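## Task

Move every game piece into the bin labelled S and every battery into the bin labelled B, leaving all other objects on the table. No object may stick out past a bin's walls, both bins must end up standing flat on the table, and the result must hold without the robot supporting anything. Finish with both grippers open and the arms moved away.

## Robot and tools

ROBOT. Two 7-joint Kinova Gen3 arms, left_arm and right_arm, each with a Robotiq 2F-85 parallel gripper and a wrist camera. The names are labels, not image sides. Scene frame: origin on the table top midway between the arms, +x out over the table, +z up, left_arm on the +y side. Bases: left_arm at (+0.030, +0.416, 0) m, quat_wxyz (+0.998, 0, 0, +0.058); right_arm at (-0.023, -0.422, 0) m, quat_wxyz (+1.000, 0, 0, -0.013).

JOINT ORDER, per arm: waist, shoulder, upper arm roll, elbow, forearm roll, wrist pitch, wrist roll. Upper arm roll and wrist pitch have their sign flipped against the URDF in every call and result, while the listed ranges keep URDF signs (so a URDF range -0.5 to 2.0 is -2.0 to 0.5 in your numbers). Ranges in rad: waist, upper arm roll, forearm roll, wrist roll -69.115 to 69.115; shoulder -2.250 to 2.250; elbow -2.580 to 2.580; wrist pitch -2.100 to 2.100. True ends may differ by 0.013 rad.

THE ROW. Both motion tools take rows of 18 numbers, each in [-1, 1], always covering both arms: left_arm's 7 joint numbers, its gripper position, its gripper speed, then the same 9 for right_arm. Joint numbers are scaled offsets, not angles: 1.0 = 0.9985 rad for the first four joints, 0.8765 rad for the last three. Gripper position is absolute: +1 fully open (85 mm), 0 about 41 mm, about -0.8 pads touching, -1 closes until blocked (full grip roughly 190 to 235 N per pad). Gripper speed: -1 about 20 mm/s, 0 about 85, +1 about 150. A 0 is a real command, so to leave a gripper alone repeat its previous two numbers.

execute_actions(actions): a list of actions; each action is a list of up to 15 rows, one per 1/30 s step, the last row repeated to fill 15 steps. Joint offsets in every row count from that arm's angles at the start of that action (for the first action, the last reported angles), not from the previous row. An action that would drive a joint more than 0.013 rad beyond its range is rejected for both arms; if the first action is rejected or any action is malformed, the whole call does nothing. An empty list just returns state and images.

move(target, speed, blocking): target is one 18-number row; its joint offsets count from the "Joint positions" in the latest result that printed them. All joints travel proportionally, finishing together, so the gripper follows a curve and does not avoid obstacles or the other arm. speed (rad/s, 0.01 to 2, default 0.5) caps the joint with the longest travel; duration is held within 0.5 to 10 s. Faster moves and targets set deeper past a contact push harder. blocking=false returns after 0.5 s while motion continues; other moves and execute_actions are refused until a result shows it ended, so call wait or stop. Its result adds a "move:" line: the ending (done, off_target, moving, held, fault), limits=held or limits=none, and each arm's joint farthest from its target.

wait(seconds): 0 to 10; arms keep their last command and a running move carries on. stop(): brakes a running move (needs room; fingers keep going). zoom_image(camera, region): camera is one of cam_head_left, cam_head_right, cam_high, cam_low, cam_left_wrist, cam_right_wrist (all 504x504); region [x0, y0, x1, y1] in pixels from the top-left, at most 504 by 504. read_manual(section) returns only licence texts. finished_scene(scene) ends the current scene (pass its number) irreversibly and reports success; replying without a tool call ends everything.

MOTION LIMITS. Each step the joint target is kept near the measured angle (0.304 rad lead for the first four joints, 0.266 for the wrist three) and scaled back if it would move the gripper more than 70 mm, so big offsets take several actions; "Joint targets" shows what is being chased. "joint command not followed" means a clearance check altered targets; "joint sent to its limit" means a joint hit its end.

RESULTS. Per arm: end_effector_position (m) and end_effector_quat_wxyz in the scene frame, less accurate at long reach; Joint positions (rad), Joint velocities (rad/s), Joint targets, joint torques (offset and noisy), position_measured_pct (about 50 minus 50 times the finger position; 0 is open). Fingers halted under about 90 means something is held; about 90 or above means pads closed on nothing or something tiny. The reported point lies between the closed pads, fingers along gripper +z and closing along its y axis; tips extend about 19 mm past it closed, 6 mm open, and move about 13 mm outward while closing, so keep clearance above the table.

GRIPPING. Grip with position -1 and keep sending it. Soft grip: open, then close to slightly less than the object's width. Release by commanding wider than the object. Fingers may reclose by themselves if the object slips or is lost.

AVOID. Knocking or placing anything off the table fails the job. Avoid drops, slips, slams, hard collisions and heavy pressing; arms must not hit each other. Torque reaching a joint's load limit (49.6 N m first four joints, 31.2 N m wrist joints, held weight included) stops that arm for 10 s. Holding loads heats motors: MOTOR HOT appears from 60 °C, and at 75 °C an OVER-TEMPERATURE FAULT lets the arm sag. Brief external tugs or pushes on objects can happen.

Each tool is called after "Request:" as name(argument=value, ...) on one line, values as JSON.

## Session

Request:
execute_actions(actions=[])

Scene clock: 0.00 s.
left_arm: end_effector_position=(+0.2151, +0.4205, +0.3583) position_measured_pct=0.0 end_effector_quat_wxyz=(+0.498, +0.590, +0.596, -0.220) | right_arm: end_effector_position=(+0.5689, +0.0253, +0.2541) position_measured_pct=0.0 end_effector_quat_wxyz=(-0.265, +0.797, +0.360, +0.407)
Joint names: [waist, shoulder, upper arm roll, elbow, forearm roll, wrist pitch, wrist roll]
Joint positions: left_arm=[-0.506  0.194  0.846  2.187  0.542 -1.942  4.627] | right_arm=[-0.533  0.661  0.008  1.591 -1.72  -0.412  0.288]
Joint velocities: left_arm=[-0.     0.001  0.    -0.     0.    -0.    -0.002] | right_arm=[-0.     0.     0.    -0.     0.001 -0.    -0.   ]
Joint torques (N m, as the joint torque sensors report them, + toward a larger Joint positions number): no reading
Motor temperatures (°C, as the motors report them): left_arm=[26 33 29 28 31 33 34] | right_arm=[31 27 27 29 37 38 32]
Joint targets: left_arm=[-0.506 0.194 0.846 2.187 0.542 -1.942 4.627] | right_arm=[-0.533 0.661 0.008 1.591 -1.720 -0.412 0.288]

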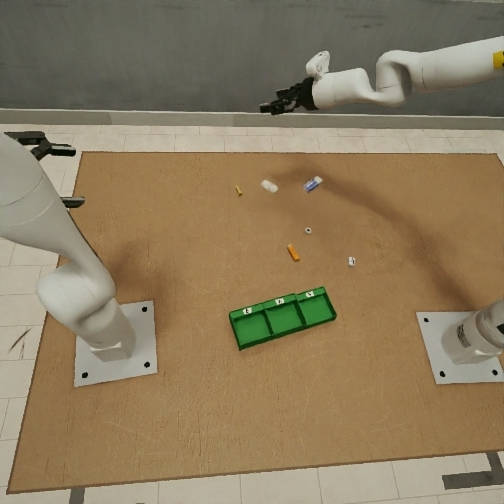

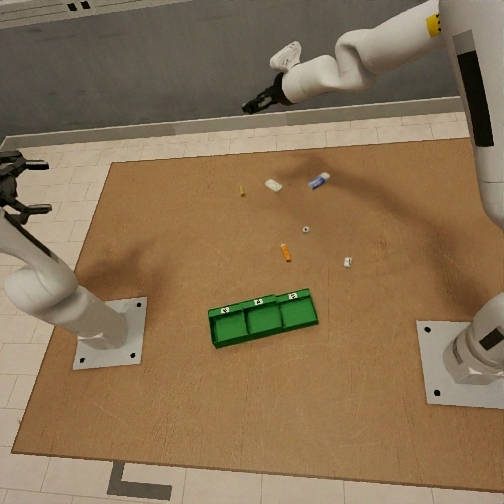

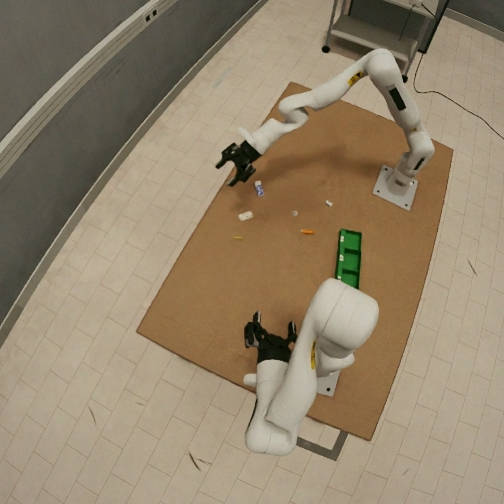

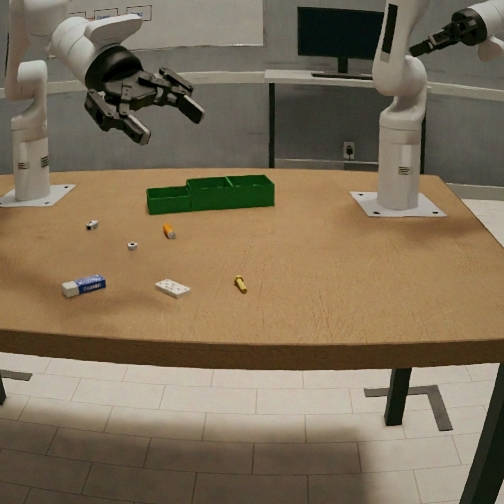

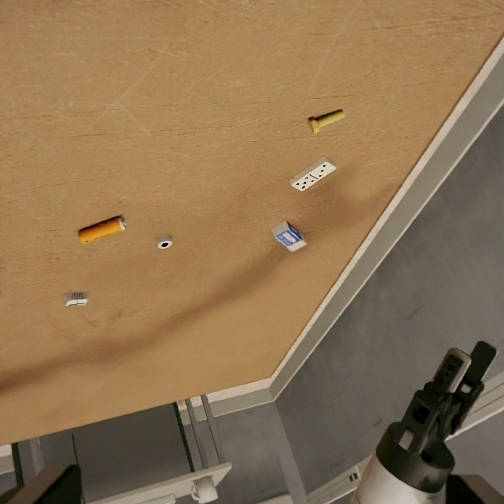

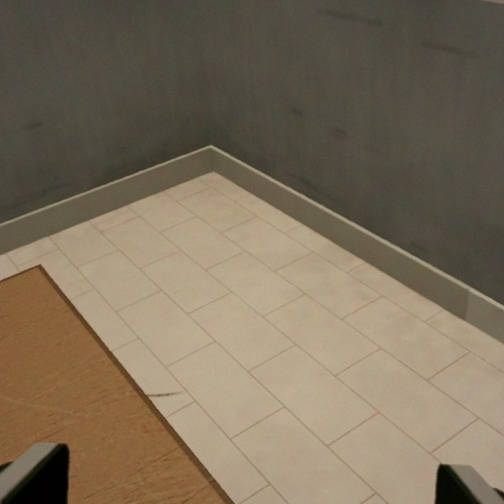

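Request:
move(target=[0.8,0.1,-0.847,-0.4,-0.618,0.9,-0.5,1,0,0,-0.2,-0.008,-0.2,1,-0.5,0,1,0], speed=0.9)

Request:
zoom_image(camera="cam_head_left", region=[210,230,370,360])

Request:
zoom_image(camera="cam_low", region=[50,165,290,310])

Scene clock: 6.40 s.
left_arm: end_effector_position=(+0.3875, +0.3268, +0.2239) position_measured_pct=0.0 end_effector_quat_wxyz=(+0.008, +0.938, -0.342, -0.046) | right_arm: end_effector_position=(+0.4662, +0.0215, +0.3675) position_measured_pct=0.0 end_effector_quat_wxyz=(-0.156, +0.519, +0.750, +0.380)
Joint names: [waist, shoulder, upper arm roll, elbow, forearm roll, wrist pitch, wrist roll]
Joint positions: left_arm=[ 0.292  0.294  0.     1.787  0.001 -1.153  4.189] | right_arm=[-0.533  0.461  0.     1.392 -0.844 -0.85   0.288]
Joint velocities: left_arm=[ 0.002 -0.002  0.001 -0.001  0.001 -0.     0.   ] | right_arm=[-0.001 -0.001  0.    -0.     0.001  0.001  0.   ]
Joint torques (N m, as the joint torque sensors report them, + toward a larger Joint positions number): left_arm=[  0.48 -13.7   -0.05  -7.08  -0.2   -0.36  -0.27] | right_arm=[  0.09 -20.25   0.75  -9.49  -1.64   0.4   -0.38]
Motor temperatures (°C, as the motors report them): left_arm=[26 33 29 28 31 33 34] | right_arm=[31 27 27 29 37 38 32]
Joint targets: left_arm=[0.293 0.294 0.000 1.787 0.001 -1.153 4.189] | right_arm=[-0.533 0.461 0.000 1.392 -0.844 -0.850 0.288]
move: done; limits=none; left_arm: farthest joint: the waist, 0.000 radians from its target (0.799 radians at the start); right_arm: farthest joint: the waist, 0.000 radians from its target (0.000 radians at the start)

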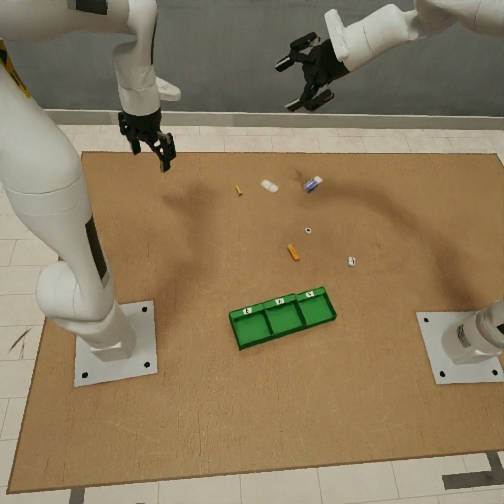

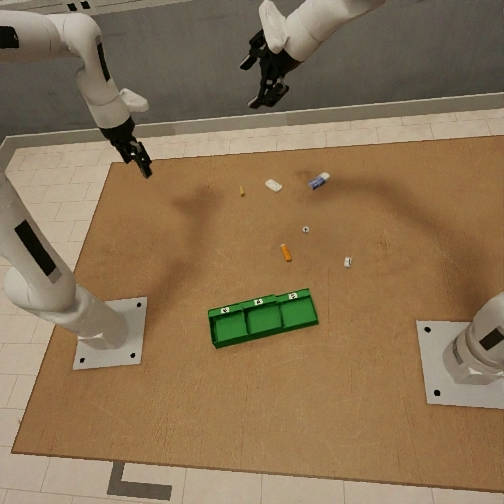

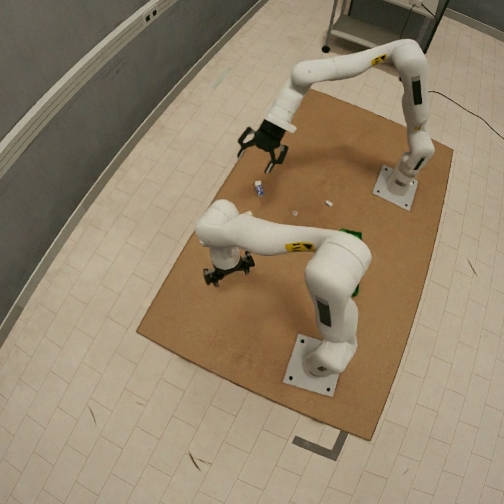

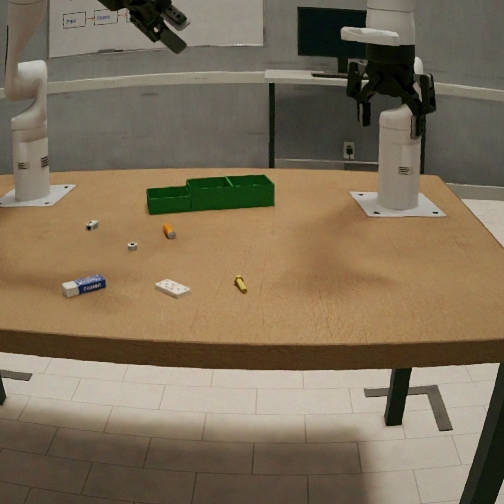

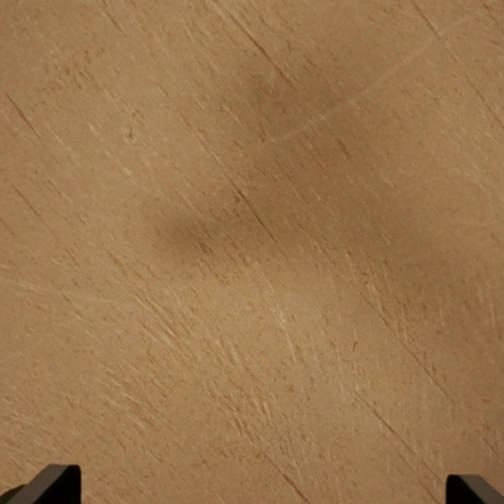

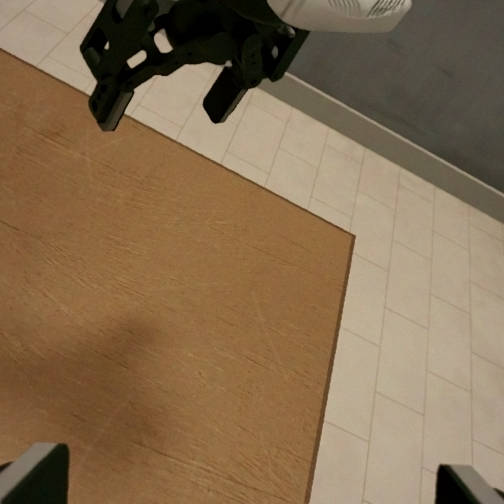

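Region (210, 230, 370, 360) of cam_head_left's 504x504 image, scaled by 3.150, with more detail than that image has; it fills the top 410 rows of this view, and the rest is white.

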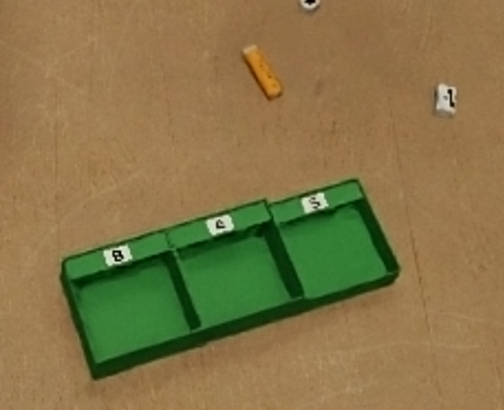

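Region (50, 165, 290, 310) of cam_low's 504x504 image, scaled by 2.100, with more detail than that image has; it fills the top 304 rows of this view, and the rest is white.

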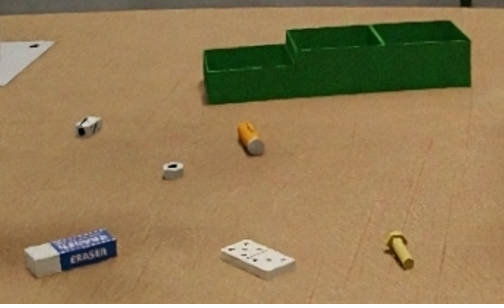

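Request:
move(target=[0,0,0,0,0,0,-1,1,0,-0.232,0.585,0,-0.659,0.963,-0.585,1,1,0], speed=0.8)

Request:
move(target=[0,0,0,0,0,0,-0.37,1,0,0,0.04,0,0.045,0,0.097,0.59,0.3,0], speed=0.7)

Scene clock: 14.17 s.
left_arm: end_effector_position=(+0.3875, +0.3268, +0.2239) position_measured_pct=0.0 end_effector_quat_wxyz=(-0.027, -0.704, +0.708, +0.038) | right_arm: end_effector_position=(+0.4902, +0.0117, +0.1198) position_measured_pct=0.0 end_effector_quat_wxyz=(+0.000, -0.165, +0.986, -0.000)
Joint names: [waist, shoulder, upper arm roll, elbow, forearm roll, wrist pitch, wrist roll]
Joint positions: left_arm=[ 0.292  0.294  0.     1.787  0.001 -1.153  3.312] | right_arm=[-0.764  1.045  0.     0.734  0.    -1.363  1.165]
Joint velocities: left_arm=[-0.     0.    -0.001 -0.    -0.001 -0.     0.001] | right_arm=[-0.002  0.003 -0.    -0.    -0.001 -0.001  0.   ]
Joint torques (N m, as the joint torque sensors report them, + toward a larger Joint positions number): left_arm=[  0.1  -13.65  -0.24  -7.04  -0.16  -0.45  -0.26] | right_arm=[  0.   -27.26   0.01  -8.19   0.01  -0.31  -0.43]
Motor temperatures (°C, as the motors report them): left_arm=[26 33 29 28 31 33 34] | right_arm=[31 27 27 29 37 38 32]
Joint targets: left_arm=[0.292 0.294 0.000 1.787 0.001 -1.153 3.312] | right_arm=[-0.764 1.045 0.000 0.734 0.000 -1.363 1.165]
move: done; limits=none; left_arm: farthest joint: the waist, 0.000 radians from its target (0.001 radians at the start); right_arm: farthest joint: the waist, 0.000 radians from its target (0.232 radians at the start)

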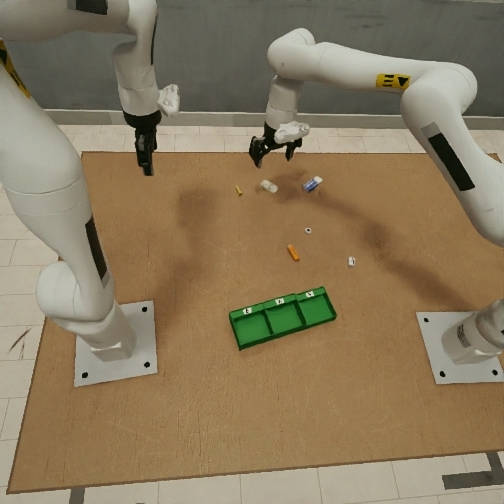

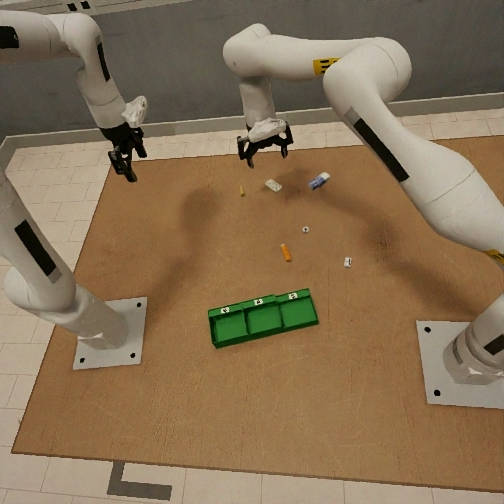

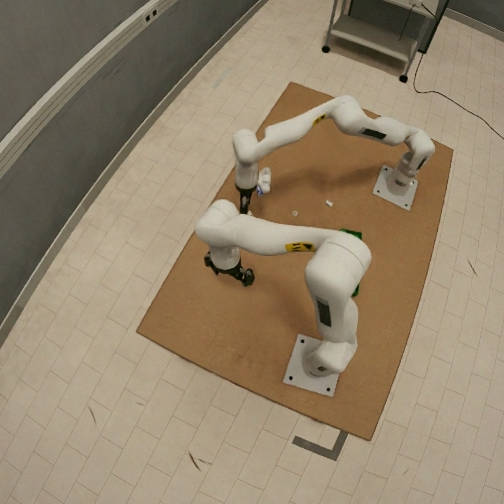

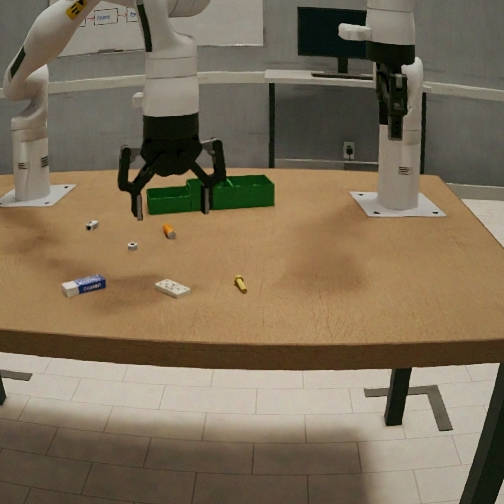

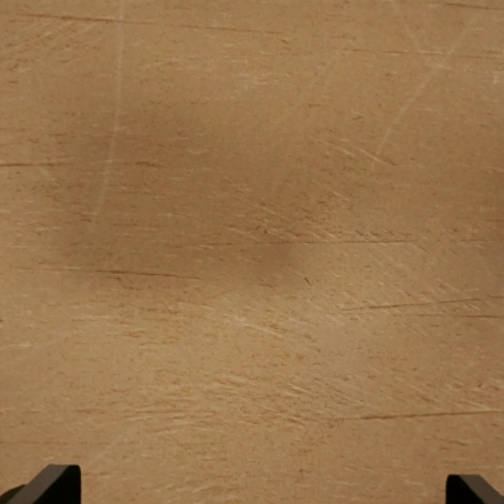

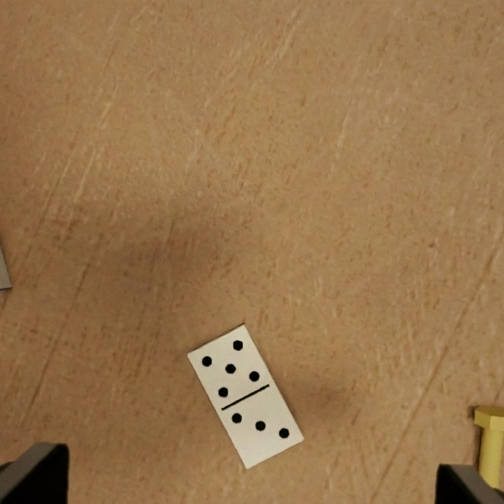

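Scene clock: 15.43 s.
left_arm: end_effector_position=(+0.3875, +0.3268, +0.2239) position_measured_pct=0.0 end_effector_quat_wxyz=(-0.033, -0.581, +0.813, +0.033) | right_arm: end_effector_position=(+0.4914, +0.0128, +0.0793) position_measured_pct=34.9 end_effector_quat_wxyz=(+0.000, -0.412, +0.911, -0.000)
Joint names: [waist, shoulder, upper arm roll, elbow, forearm roll, wrist pitch, wrist roll]
Joint positions: left_arm=[ 0.292  0.294  0.     1.787  0.001 -1.153  2.988] | right_arm=[-0.764  1.085  0.     0.779  0.    -1.278  1.682]
Joint velocities: left_arm=[ 0.     0.     0.001 -0.    -0.001  0.    -0.   ] | right_arm=[-0.001  0.     0.     0.002  0.     0.     0.   ]
Joint torques (N m, as the joint torque sensors report them, + toward a larger Joint positions number): left_arm=[  0.19 -13.59   0.04  -6.97  -0.12  -0.5   -0.32] | right_arm=[ -0.03 -27.59  -0.13  -7.83  -0.05  -0.25  -0.35]
Motor temperatures (°C, as the motors report them): left_arm=[26 33 29 28 31 33 34] | right_arm=[31 27 27 29 37 38 32]
Joint targets: left_arm=[0.292 0.294 0.000 1.787 0.001 -1.153 2.988] | right_arm=[-0.764 1.085 0.000 0.779 0.000 -1.278 1.682]
move: done; limits=none; left_arm: farthest joint: the waist, 0.000 radians from its target (0.000 radians at the start); right_arm: farthest joint: the waist, 0.000 radians from its target (0.000 radians at the start)

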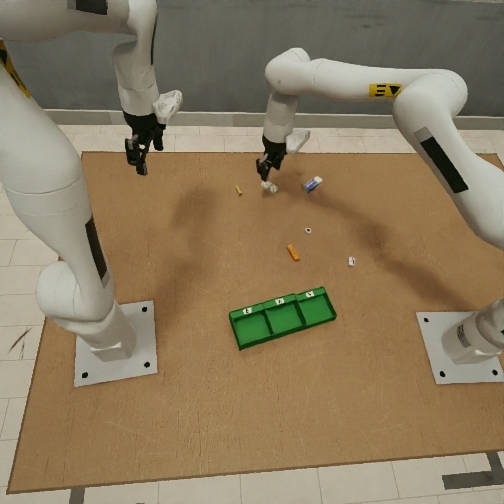

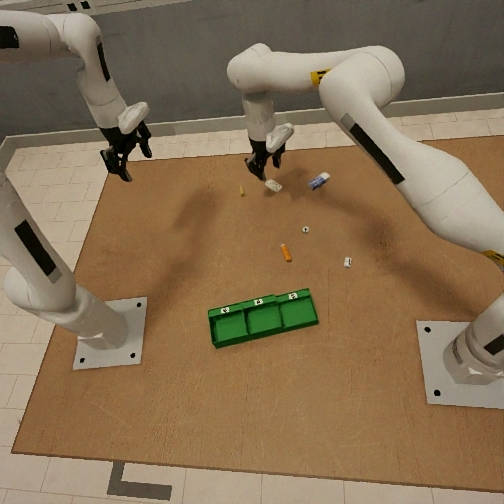

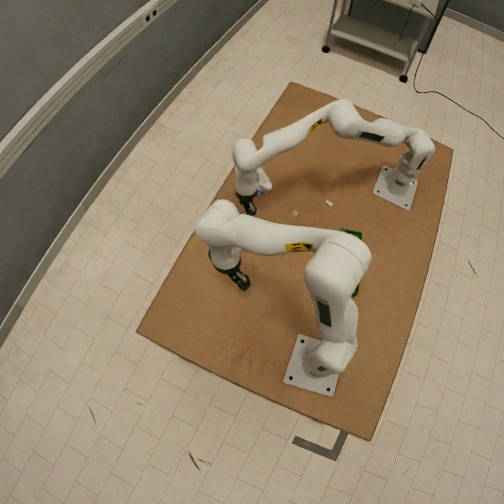

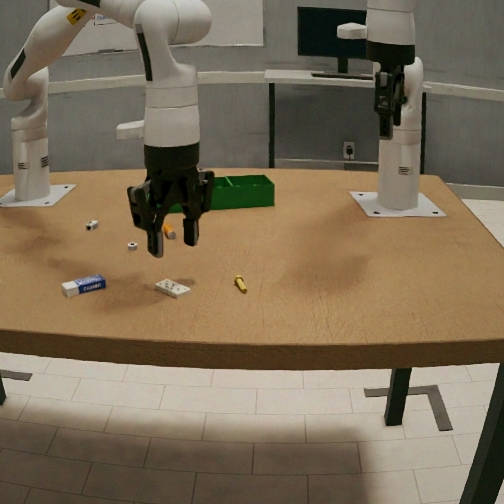

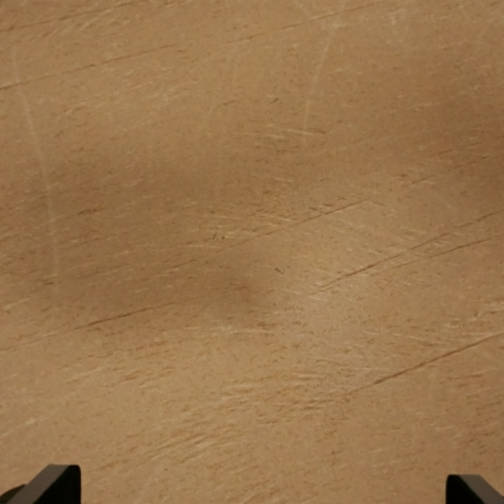

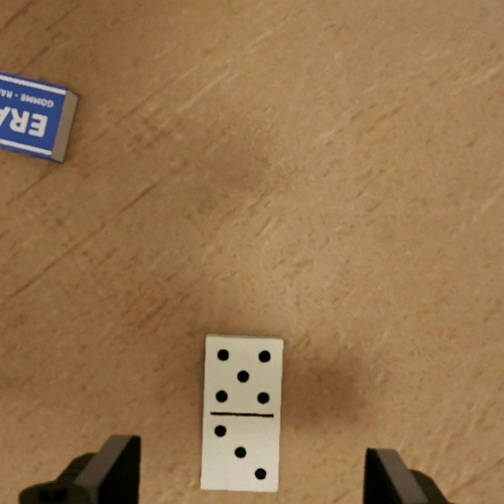

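Request:
move(target=[0,0,0,0,0,0,0,0,0,0.003,0.0553,0,0.0672,0,0.14,0,0,0], speed=0.15)

Request:
move(target=[0,0,0,0,0,0,0,0,0,0,0,0,0,0,0,0,-1,-0.3])

Request:
move(target=[0,0,0,0,0,0,0,0,0,0,-0.14,0,0,0,-0.16,-0.4,-1,-0.3])

Scene clock: 22.30 s.
left_arm: end_effector_position=(+0.3875, +0.3268, +0.2239) position_measured_pct=49.6 end_effector_quat_wxyz=(-0.033, -0.581, +0.813, +0.033) | right_arm: end_effector_position=(+0.4905, +0.0093, +0.0225) position_measured_pct=49.6 end_effector_quat_wxyz=(+0.000, -0.411, +0.912, +0.000)
Joint names: [waist, shoulder, upper arm roll, elbow, forearm roll, wrist pitch, wrist roll]
Joint positions: left_arm=[ 0.292  0.294  0.     1.787  0.001 -1.153  2.988] | right_arm=[-0.761  1.14   0.     0.846  0.    -1.155  1.682]
Joint velocities: left_arm=[ 0.    -0.003  0.    -0.     0.     0.     0.   ] | right_arm=[-0.001 -0.001 -0.     0.    -0.001  0.001 -0.   ]
Joint torques (N m, as the joint torque sensors report them, + toward a larger Joint positions number): left_arm=[  0.15 -13.53  -0.14  -6.96  -0.07  -0.55  -0.28] | right_arm=[  0.22 -27.9   -0.07  -7.54  -0.1   -0.39  -0.41]
Motor temperatures (°C, as the motors report them): left_arm=[26 33 29 28 31 33 34] | right_arm=[31 27 27 29 37 38 32]
Joint targets: left_arm=[0.292 0.294 0.000 1.787 0.001 -1.153 2.988] | right_arm=[-0.761 1.140 0.000 0.846 0.000 -1.155 1.682]
move: done; limits=none; left_arm: farthest joint: the waist, 0.000 radians from its target (0.000 radians at the start); right_arm: farthest joint: the elbow, 0.001 radians from its target (0.068 radians at the start)

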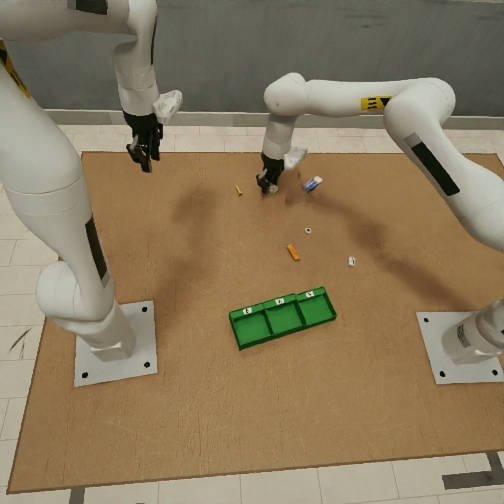

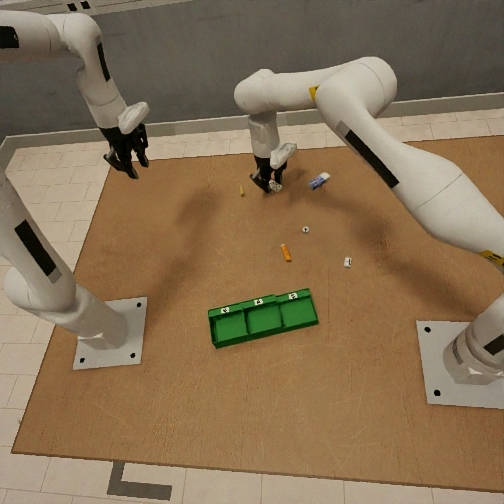

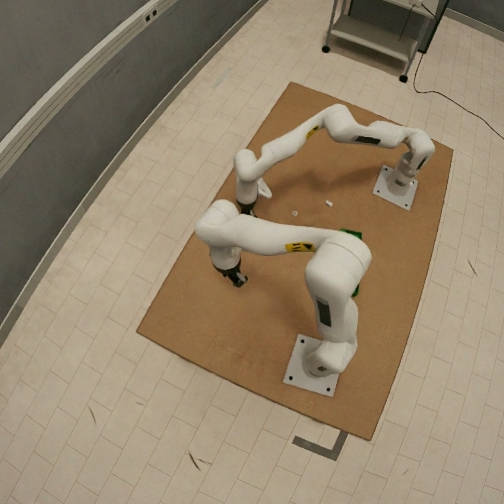

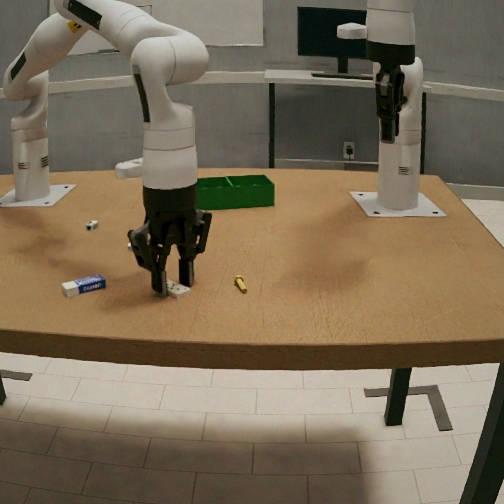

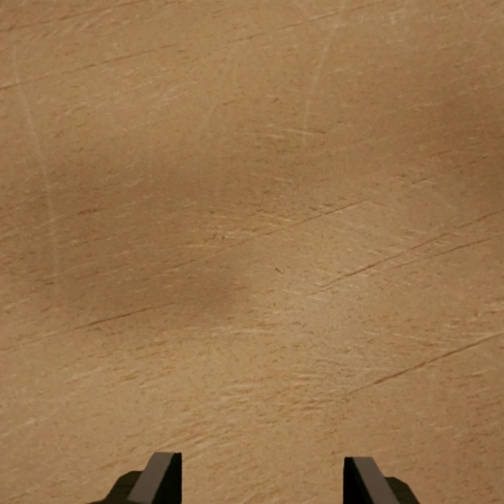

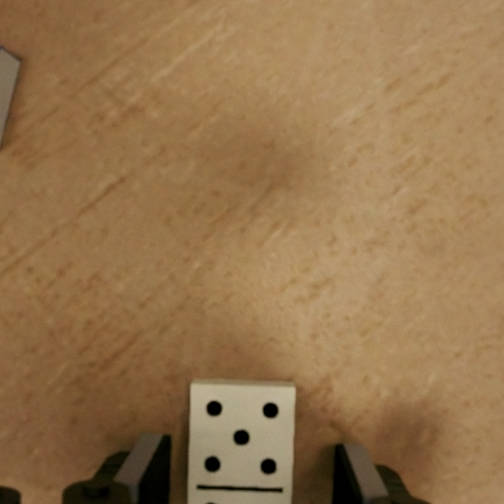

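Scene clock: 22.97 s.
left_arm: end_effector_position=(+0.3875, +0.3268, +0.2239) position_measured_pct=49.6 end_effector_quat_wxyz=(-0.033, -0.581, +0.813, +0.033) | right_arm: end_effector_position=(+0.4907, +0.0094, +0.0231) position_measured_pct=71.4 end_effector_quat_wxyz=(+0.001, -0.411, +0.912, +0.000)
Joint names: [waist, shoulder, upper arm roll, elbow, forearm roll, wrist pitch, wrist roll]
Joint positions: left_arm=[ 0.292  0.294  0.     1.787  0.001 -1.153  2.988] | right_arm=[-0.761  1.139  0.     0.845  0.    -1.155  1.682]
Joint velocities: left_arm=[-0.001  0.002 -0.     0.    -0.     0.     0.   ] | right_arm=[ 0.    -0.     0.    -0.    -0.001  0.    -0.   ]
Joint torques (N m, as the joint torque sensors report them, + toward a larger Joint positions number): left_arm=[  0.29 -13.69  -0.17  -6.87  -0.16  -0.45  -0.2 ] | right_arm=[  0.14 -27.2   -0.1   -7.46  -0.12  -0.09  -0.38]
Motor temperatures (°C, as the motors report them): left_arm=[26 33 29 28 31 33 34] | right_arm=[31 27 27 29 37 38 32]
Joint targets: left_arm=[0.292 0.294 0.000 1.787 0.001 -1.153 2.988] | right_arm=[-0.761 1.140 0.000 0.846 0.000 -1.155 1.682]
move: done; limits=none; left_arm: farthest joint: the waist, 0.000 radians from its target (0.000 radians at the start); right_arm: farthest joint: the shoulder, 0.001 radians from its target (0.000 radians at the start)

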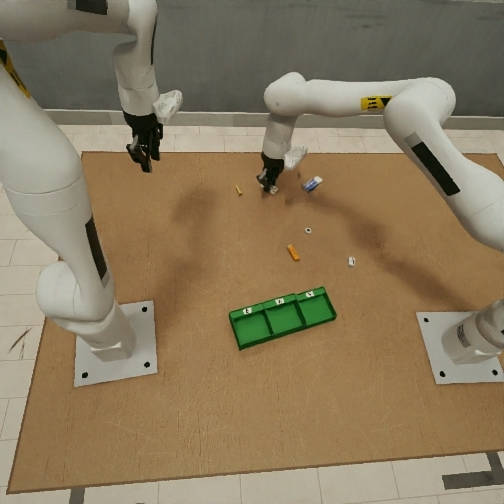

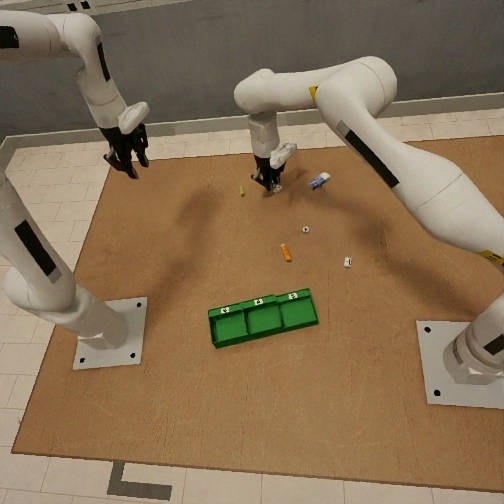

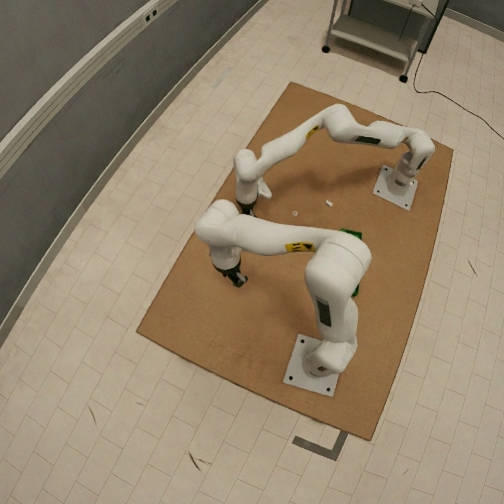

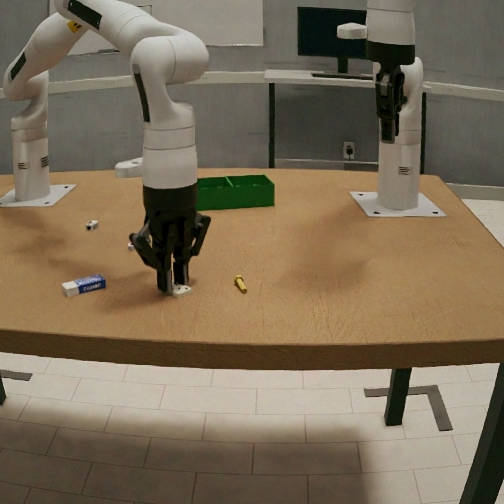

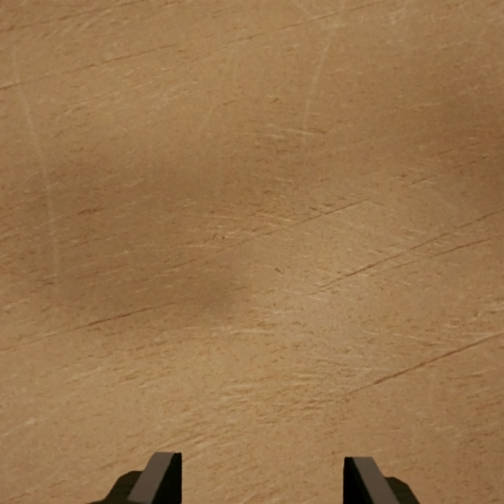

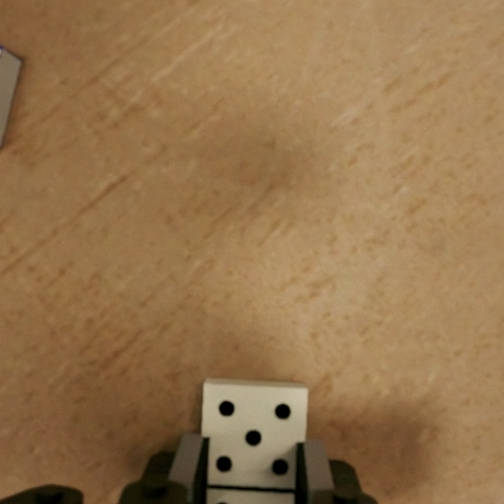

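Scene clock: 24.13 s.
left_arm: end_effector_position=(+0.3875, +0.3268, +0.2239) position_measured_pct=49.6 end_effector_quat_wxyz=(-0.033, -0.581, +0.813, +0.033) | right_arm: end_effector_position=(+0.4806, +0.0003, +0.1158) position_measured_pct=71.4 end_effector_quat_wxyz=(+0.000, -0.245, +0.969, +0.000)
Joint names: [waist, shoulder, upper arm roll, elbow, forearm roll, wrist pitch, wrist roll]
Joint positions: left_arm=[ 0.292  0.294  0.     1.787  0.001 -1.153  2.988] | right_arm=[-0.761  1.     0.     0.845  0.    -1.296  1.332]
Joint velocities: left_arm=[-0.  0.  0.  0. -0.  0.  0.] | right_arm=[-0.001 -0.003  0.     0.001  0.     0.    -0.001]
Joint torques (N m, as the joint torque sensors report them, + toward a larger Joint positions number): left_arm=[  0.24 -13.58  -0.16  -7.05  -0.12  -0.51  -0.19] | right_arm=[  0.13 -26.71   0.05  -8.08  -0.08  -0.27  -0.27]
Motor temperatures (°C, as the motors report them): left_arm=[26 33 29 28 31 33 34] | right_arm=[31 27 27 29 37 38 32]
Joint targets: left_arm=[0.292 0.294 0.000 1.787 0.001 -1.153 2.988] | right_arm=[-0.761 1.000 0.000 0.845 0.000 -1.296 1.332]
move: done; limits=none; left_arm: farthest joint: the waist, 0.000 radians from its target (0.000 radians at the start); right_arm: farthest joint: the shoulder, 0.001 radians from its target (0.140 radians at the start)

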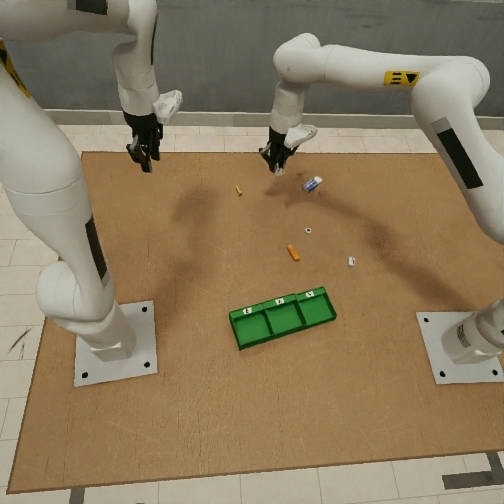

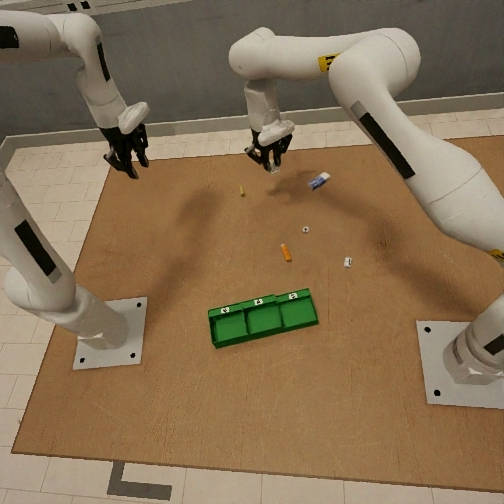

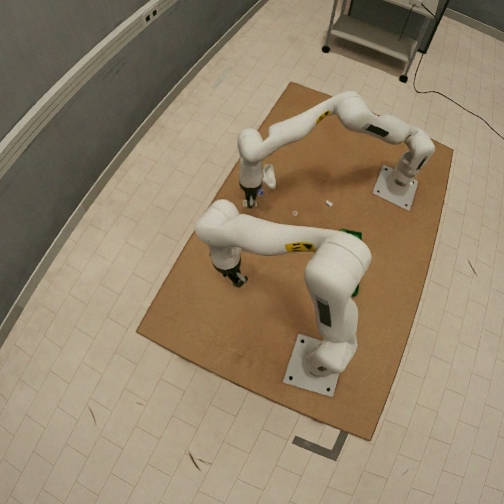

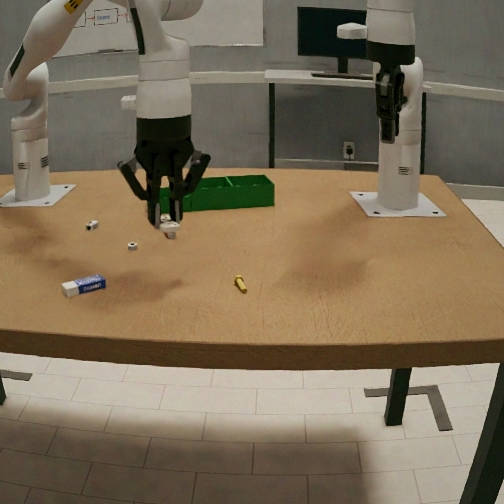

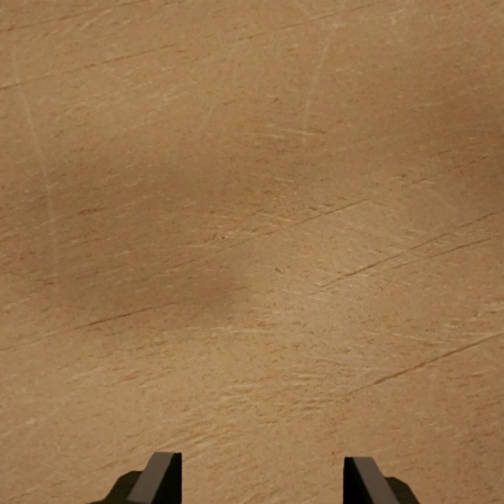

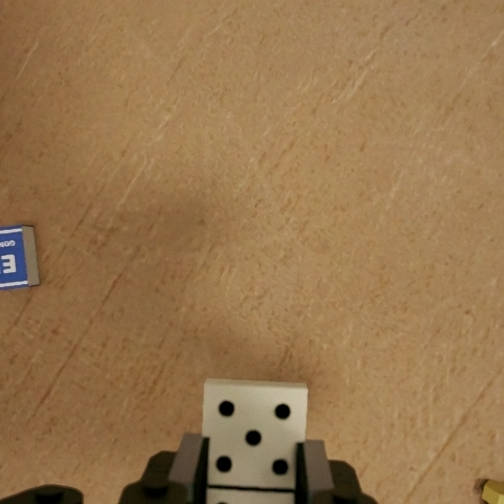

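Request:
move(target=[0,0,0,0,0,0,0,0,0,-0.5,-0.5,0,1,0,0.57,-0.8,-1,-0.3], speed=0.9)

Request:
move(target=[0,0,0,0,0,0,0,0,0,-0.088,-0.046,0,0.2,0,0.174,-0.104,-1,-0.3])

Scene clock: 29.00 s.
left_arm: end_effector_position=(+0.3875, +0.3268, +0.2239) position_measured_pct=49.6 end_effector_quat_wxyz=(-0.033, -0.581, +0.813, +0.033) | right_arm: end_effector_position=(+0.1412, -0.0267, +0.1229) position_measured_pct=71.4 end_effector_quat_wxyz=(+0.000, -0.146, +0.989, +0.000)
Joint names: [waist, shoulder, upper arm roll, elbow, forearm roll, wrist pitch, wrist roll]
Joint positions: left_arm=[ 0.292  0.294  0.     1.787  0.001 -1.153  2.988] | right_arm=[-1.26   0.501  0.     1.844  0.    -0.796  0.63 ]
Joint velocities: left_arm=[ 0.001  0.001 -0.001  0.    -0.001  0.    -0.   ] | right_arm=[-0.001 -0.003 -0.     0.     0.    -0.    -0.   ]
Joint torques (N m, as the joint torque sensors report them, + toward a larger Joint positions number): left_arm=[  0.12 -13.54  -0.21  -6.93  -0.13  -0.45  -0.23] | right_arm=[ -0.04 -17.34   0.31  -5.99  -0.08  -0.29  -0.47]
Motor temperatures (°C, as the motors report them): left_arm=[26 33 29 28 31 33 34] | right_arm=[31 27 27 29 37 38 32]
Joint targets: left_arm=[0.292 0.294 0.000 1.787 0.001 -1.153 2.988] | right_arm=[-1.260 0.500 0.000 1.844 0.000 -0.796 0.630]
move: done; limits=none; left_arm: farthest joint: the waist, 0.000 radians from its target (0.000 radians at the start); right_arm: farthest joint: the waist, 0.000 radians from its target (0.499 radians at the start)

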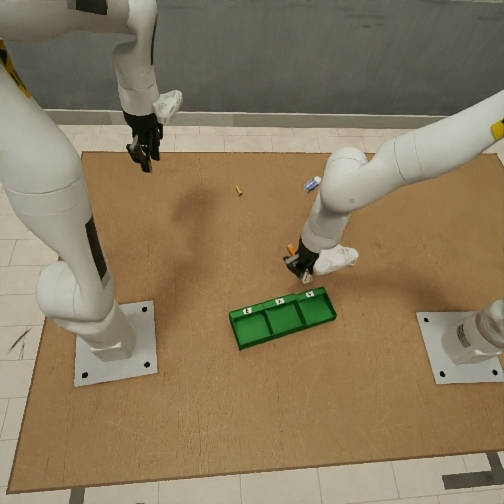

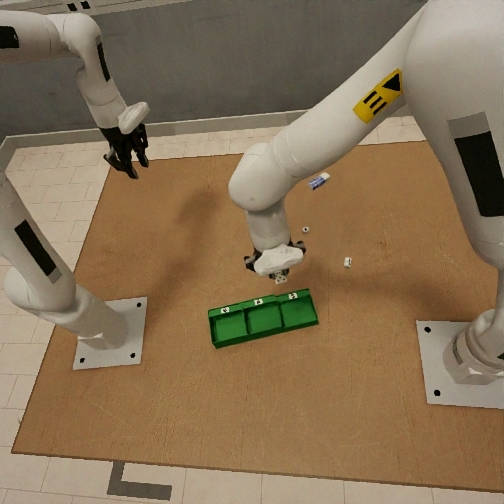

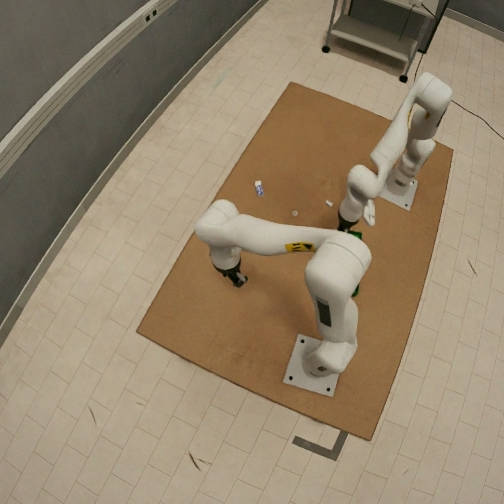

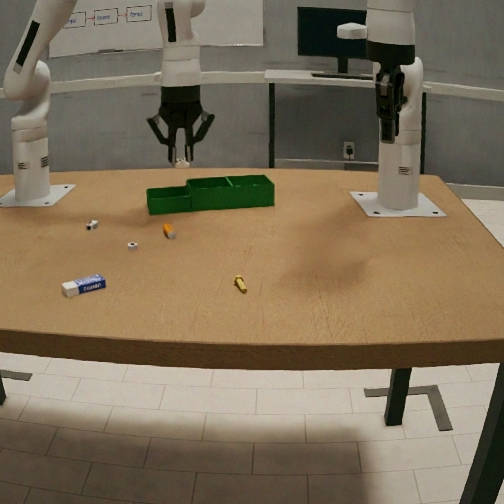

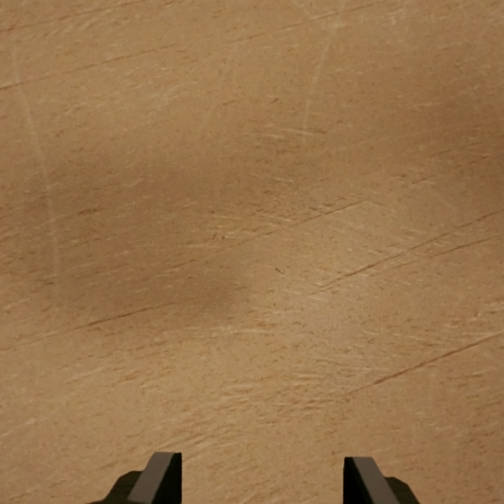

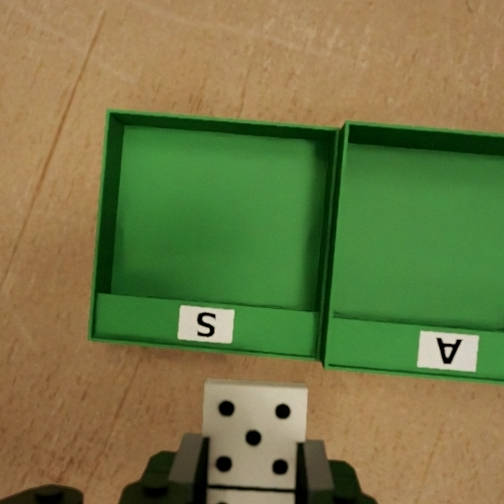

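Scene clock: 29.90 s.
left_arm: end_effector_position=(+0.3875, +0.3268, +0.2239) position_measured_pct=49.6 end_effector_quat_wxyz=(-0.033, -0.581, +0.813, +0.033) | right_arm: end_effector_position=(+0.0927, -0.0661, +0.0999) position_measured_pct=71.4 end_effector_quat_wxyz=(-0.000, -0.145, +0.989, -0.000)
Joint names: [waist, shoulder, upper arm roll, elbow, forearm roll, wrist pitch, wrist roll]
Joint positions: left_arm=[ 0.292  0.294  0.     1.787  0.001 -1.153  2.988] | right_arm=[-1.348  0.455  0.     2.044  0.    -0.644  0.539]
Joint velocities: left_arm=[-0.    -0.     0.    -0.001 -0.001 -0.001  0.001] | right_arm=[-0.003 -0.002 -0.     0.     0.002  0.002 -0.   ]
Joint torques (N m, as the joint torque sensors report them, + toward a larger Joint positions number): left_arm=[  0.2  -13.57  -0.14  -6.87  -0.05  -0.53  -0.18] | right_arm=[  0.02 -14.65   0.26  -4.64  -0.09  -0.23  -0.41]
Motor temperatures (°C, as the motors report them): left_arm=[26 33 29 28 31 33 34] | right_arm=[31 27 27 29 37 38 32]
Joint targets: left_arm=[0.292 0.294 0.000 1.787 0.001 -1.153 2.988] | right_arm=[-1.348 0.455 0.000 2.044 0.000 -0.643 0.539]
move: done; limits=none; left_arm: farthest joint: the waist, 0.000 radians from its target (0.000 radians at the start); right_arm: farthest joint: the waist, 0.000 radians from its target (0.088 radians at the start)

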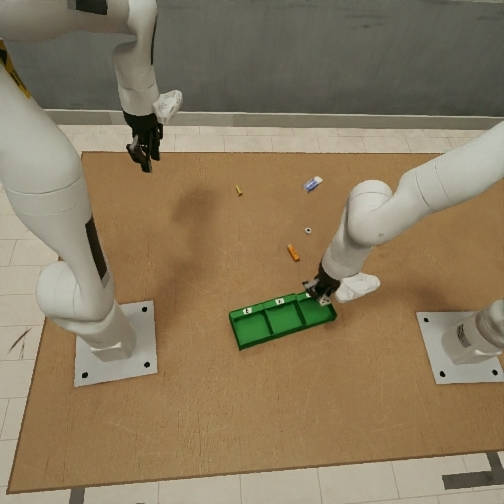

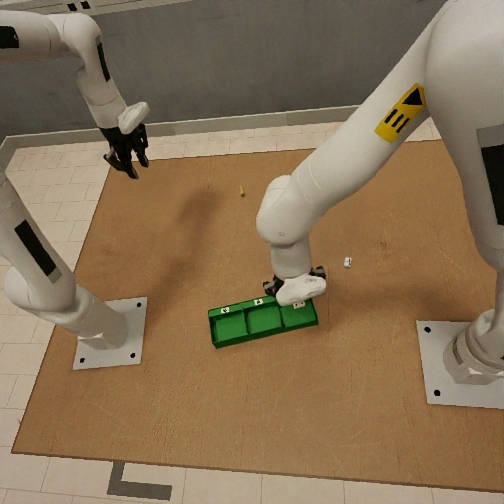

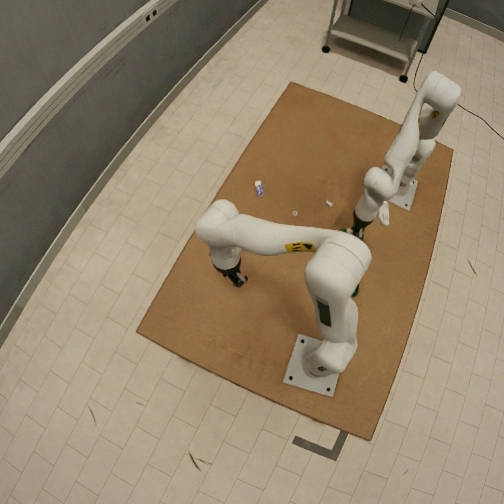

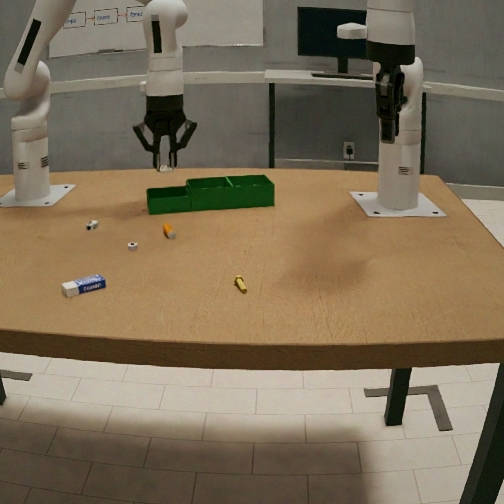

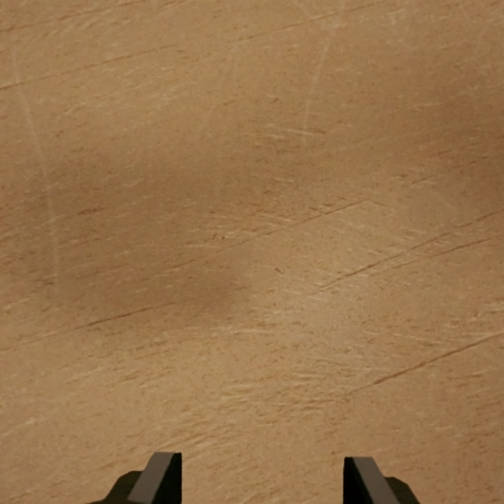

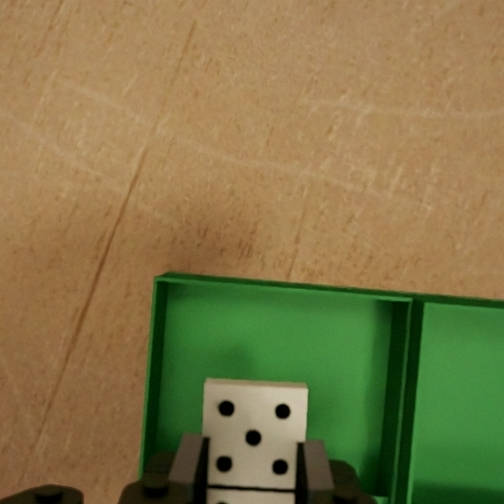

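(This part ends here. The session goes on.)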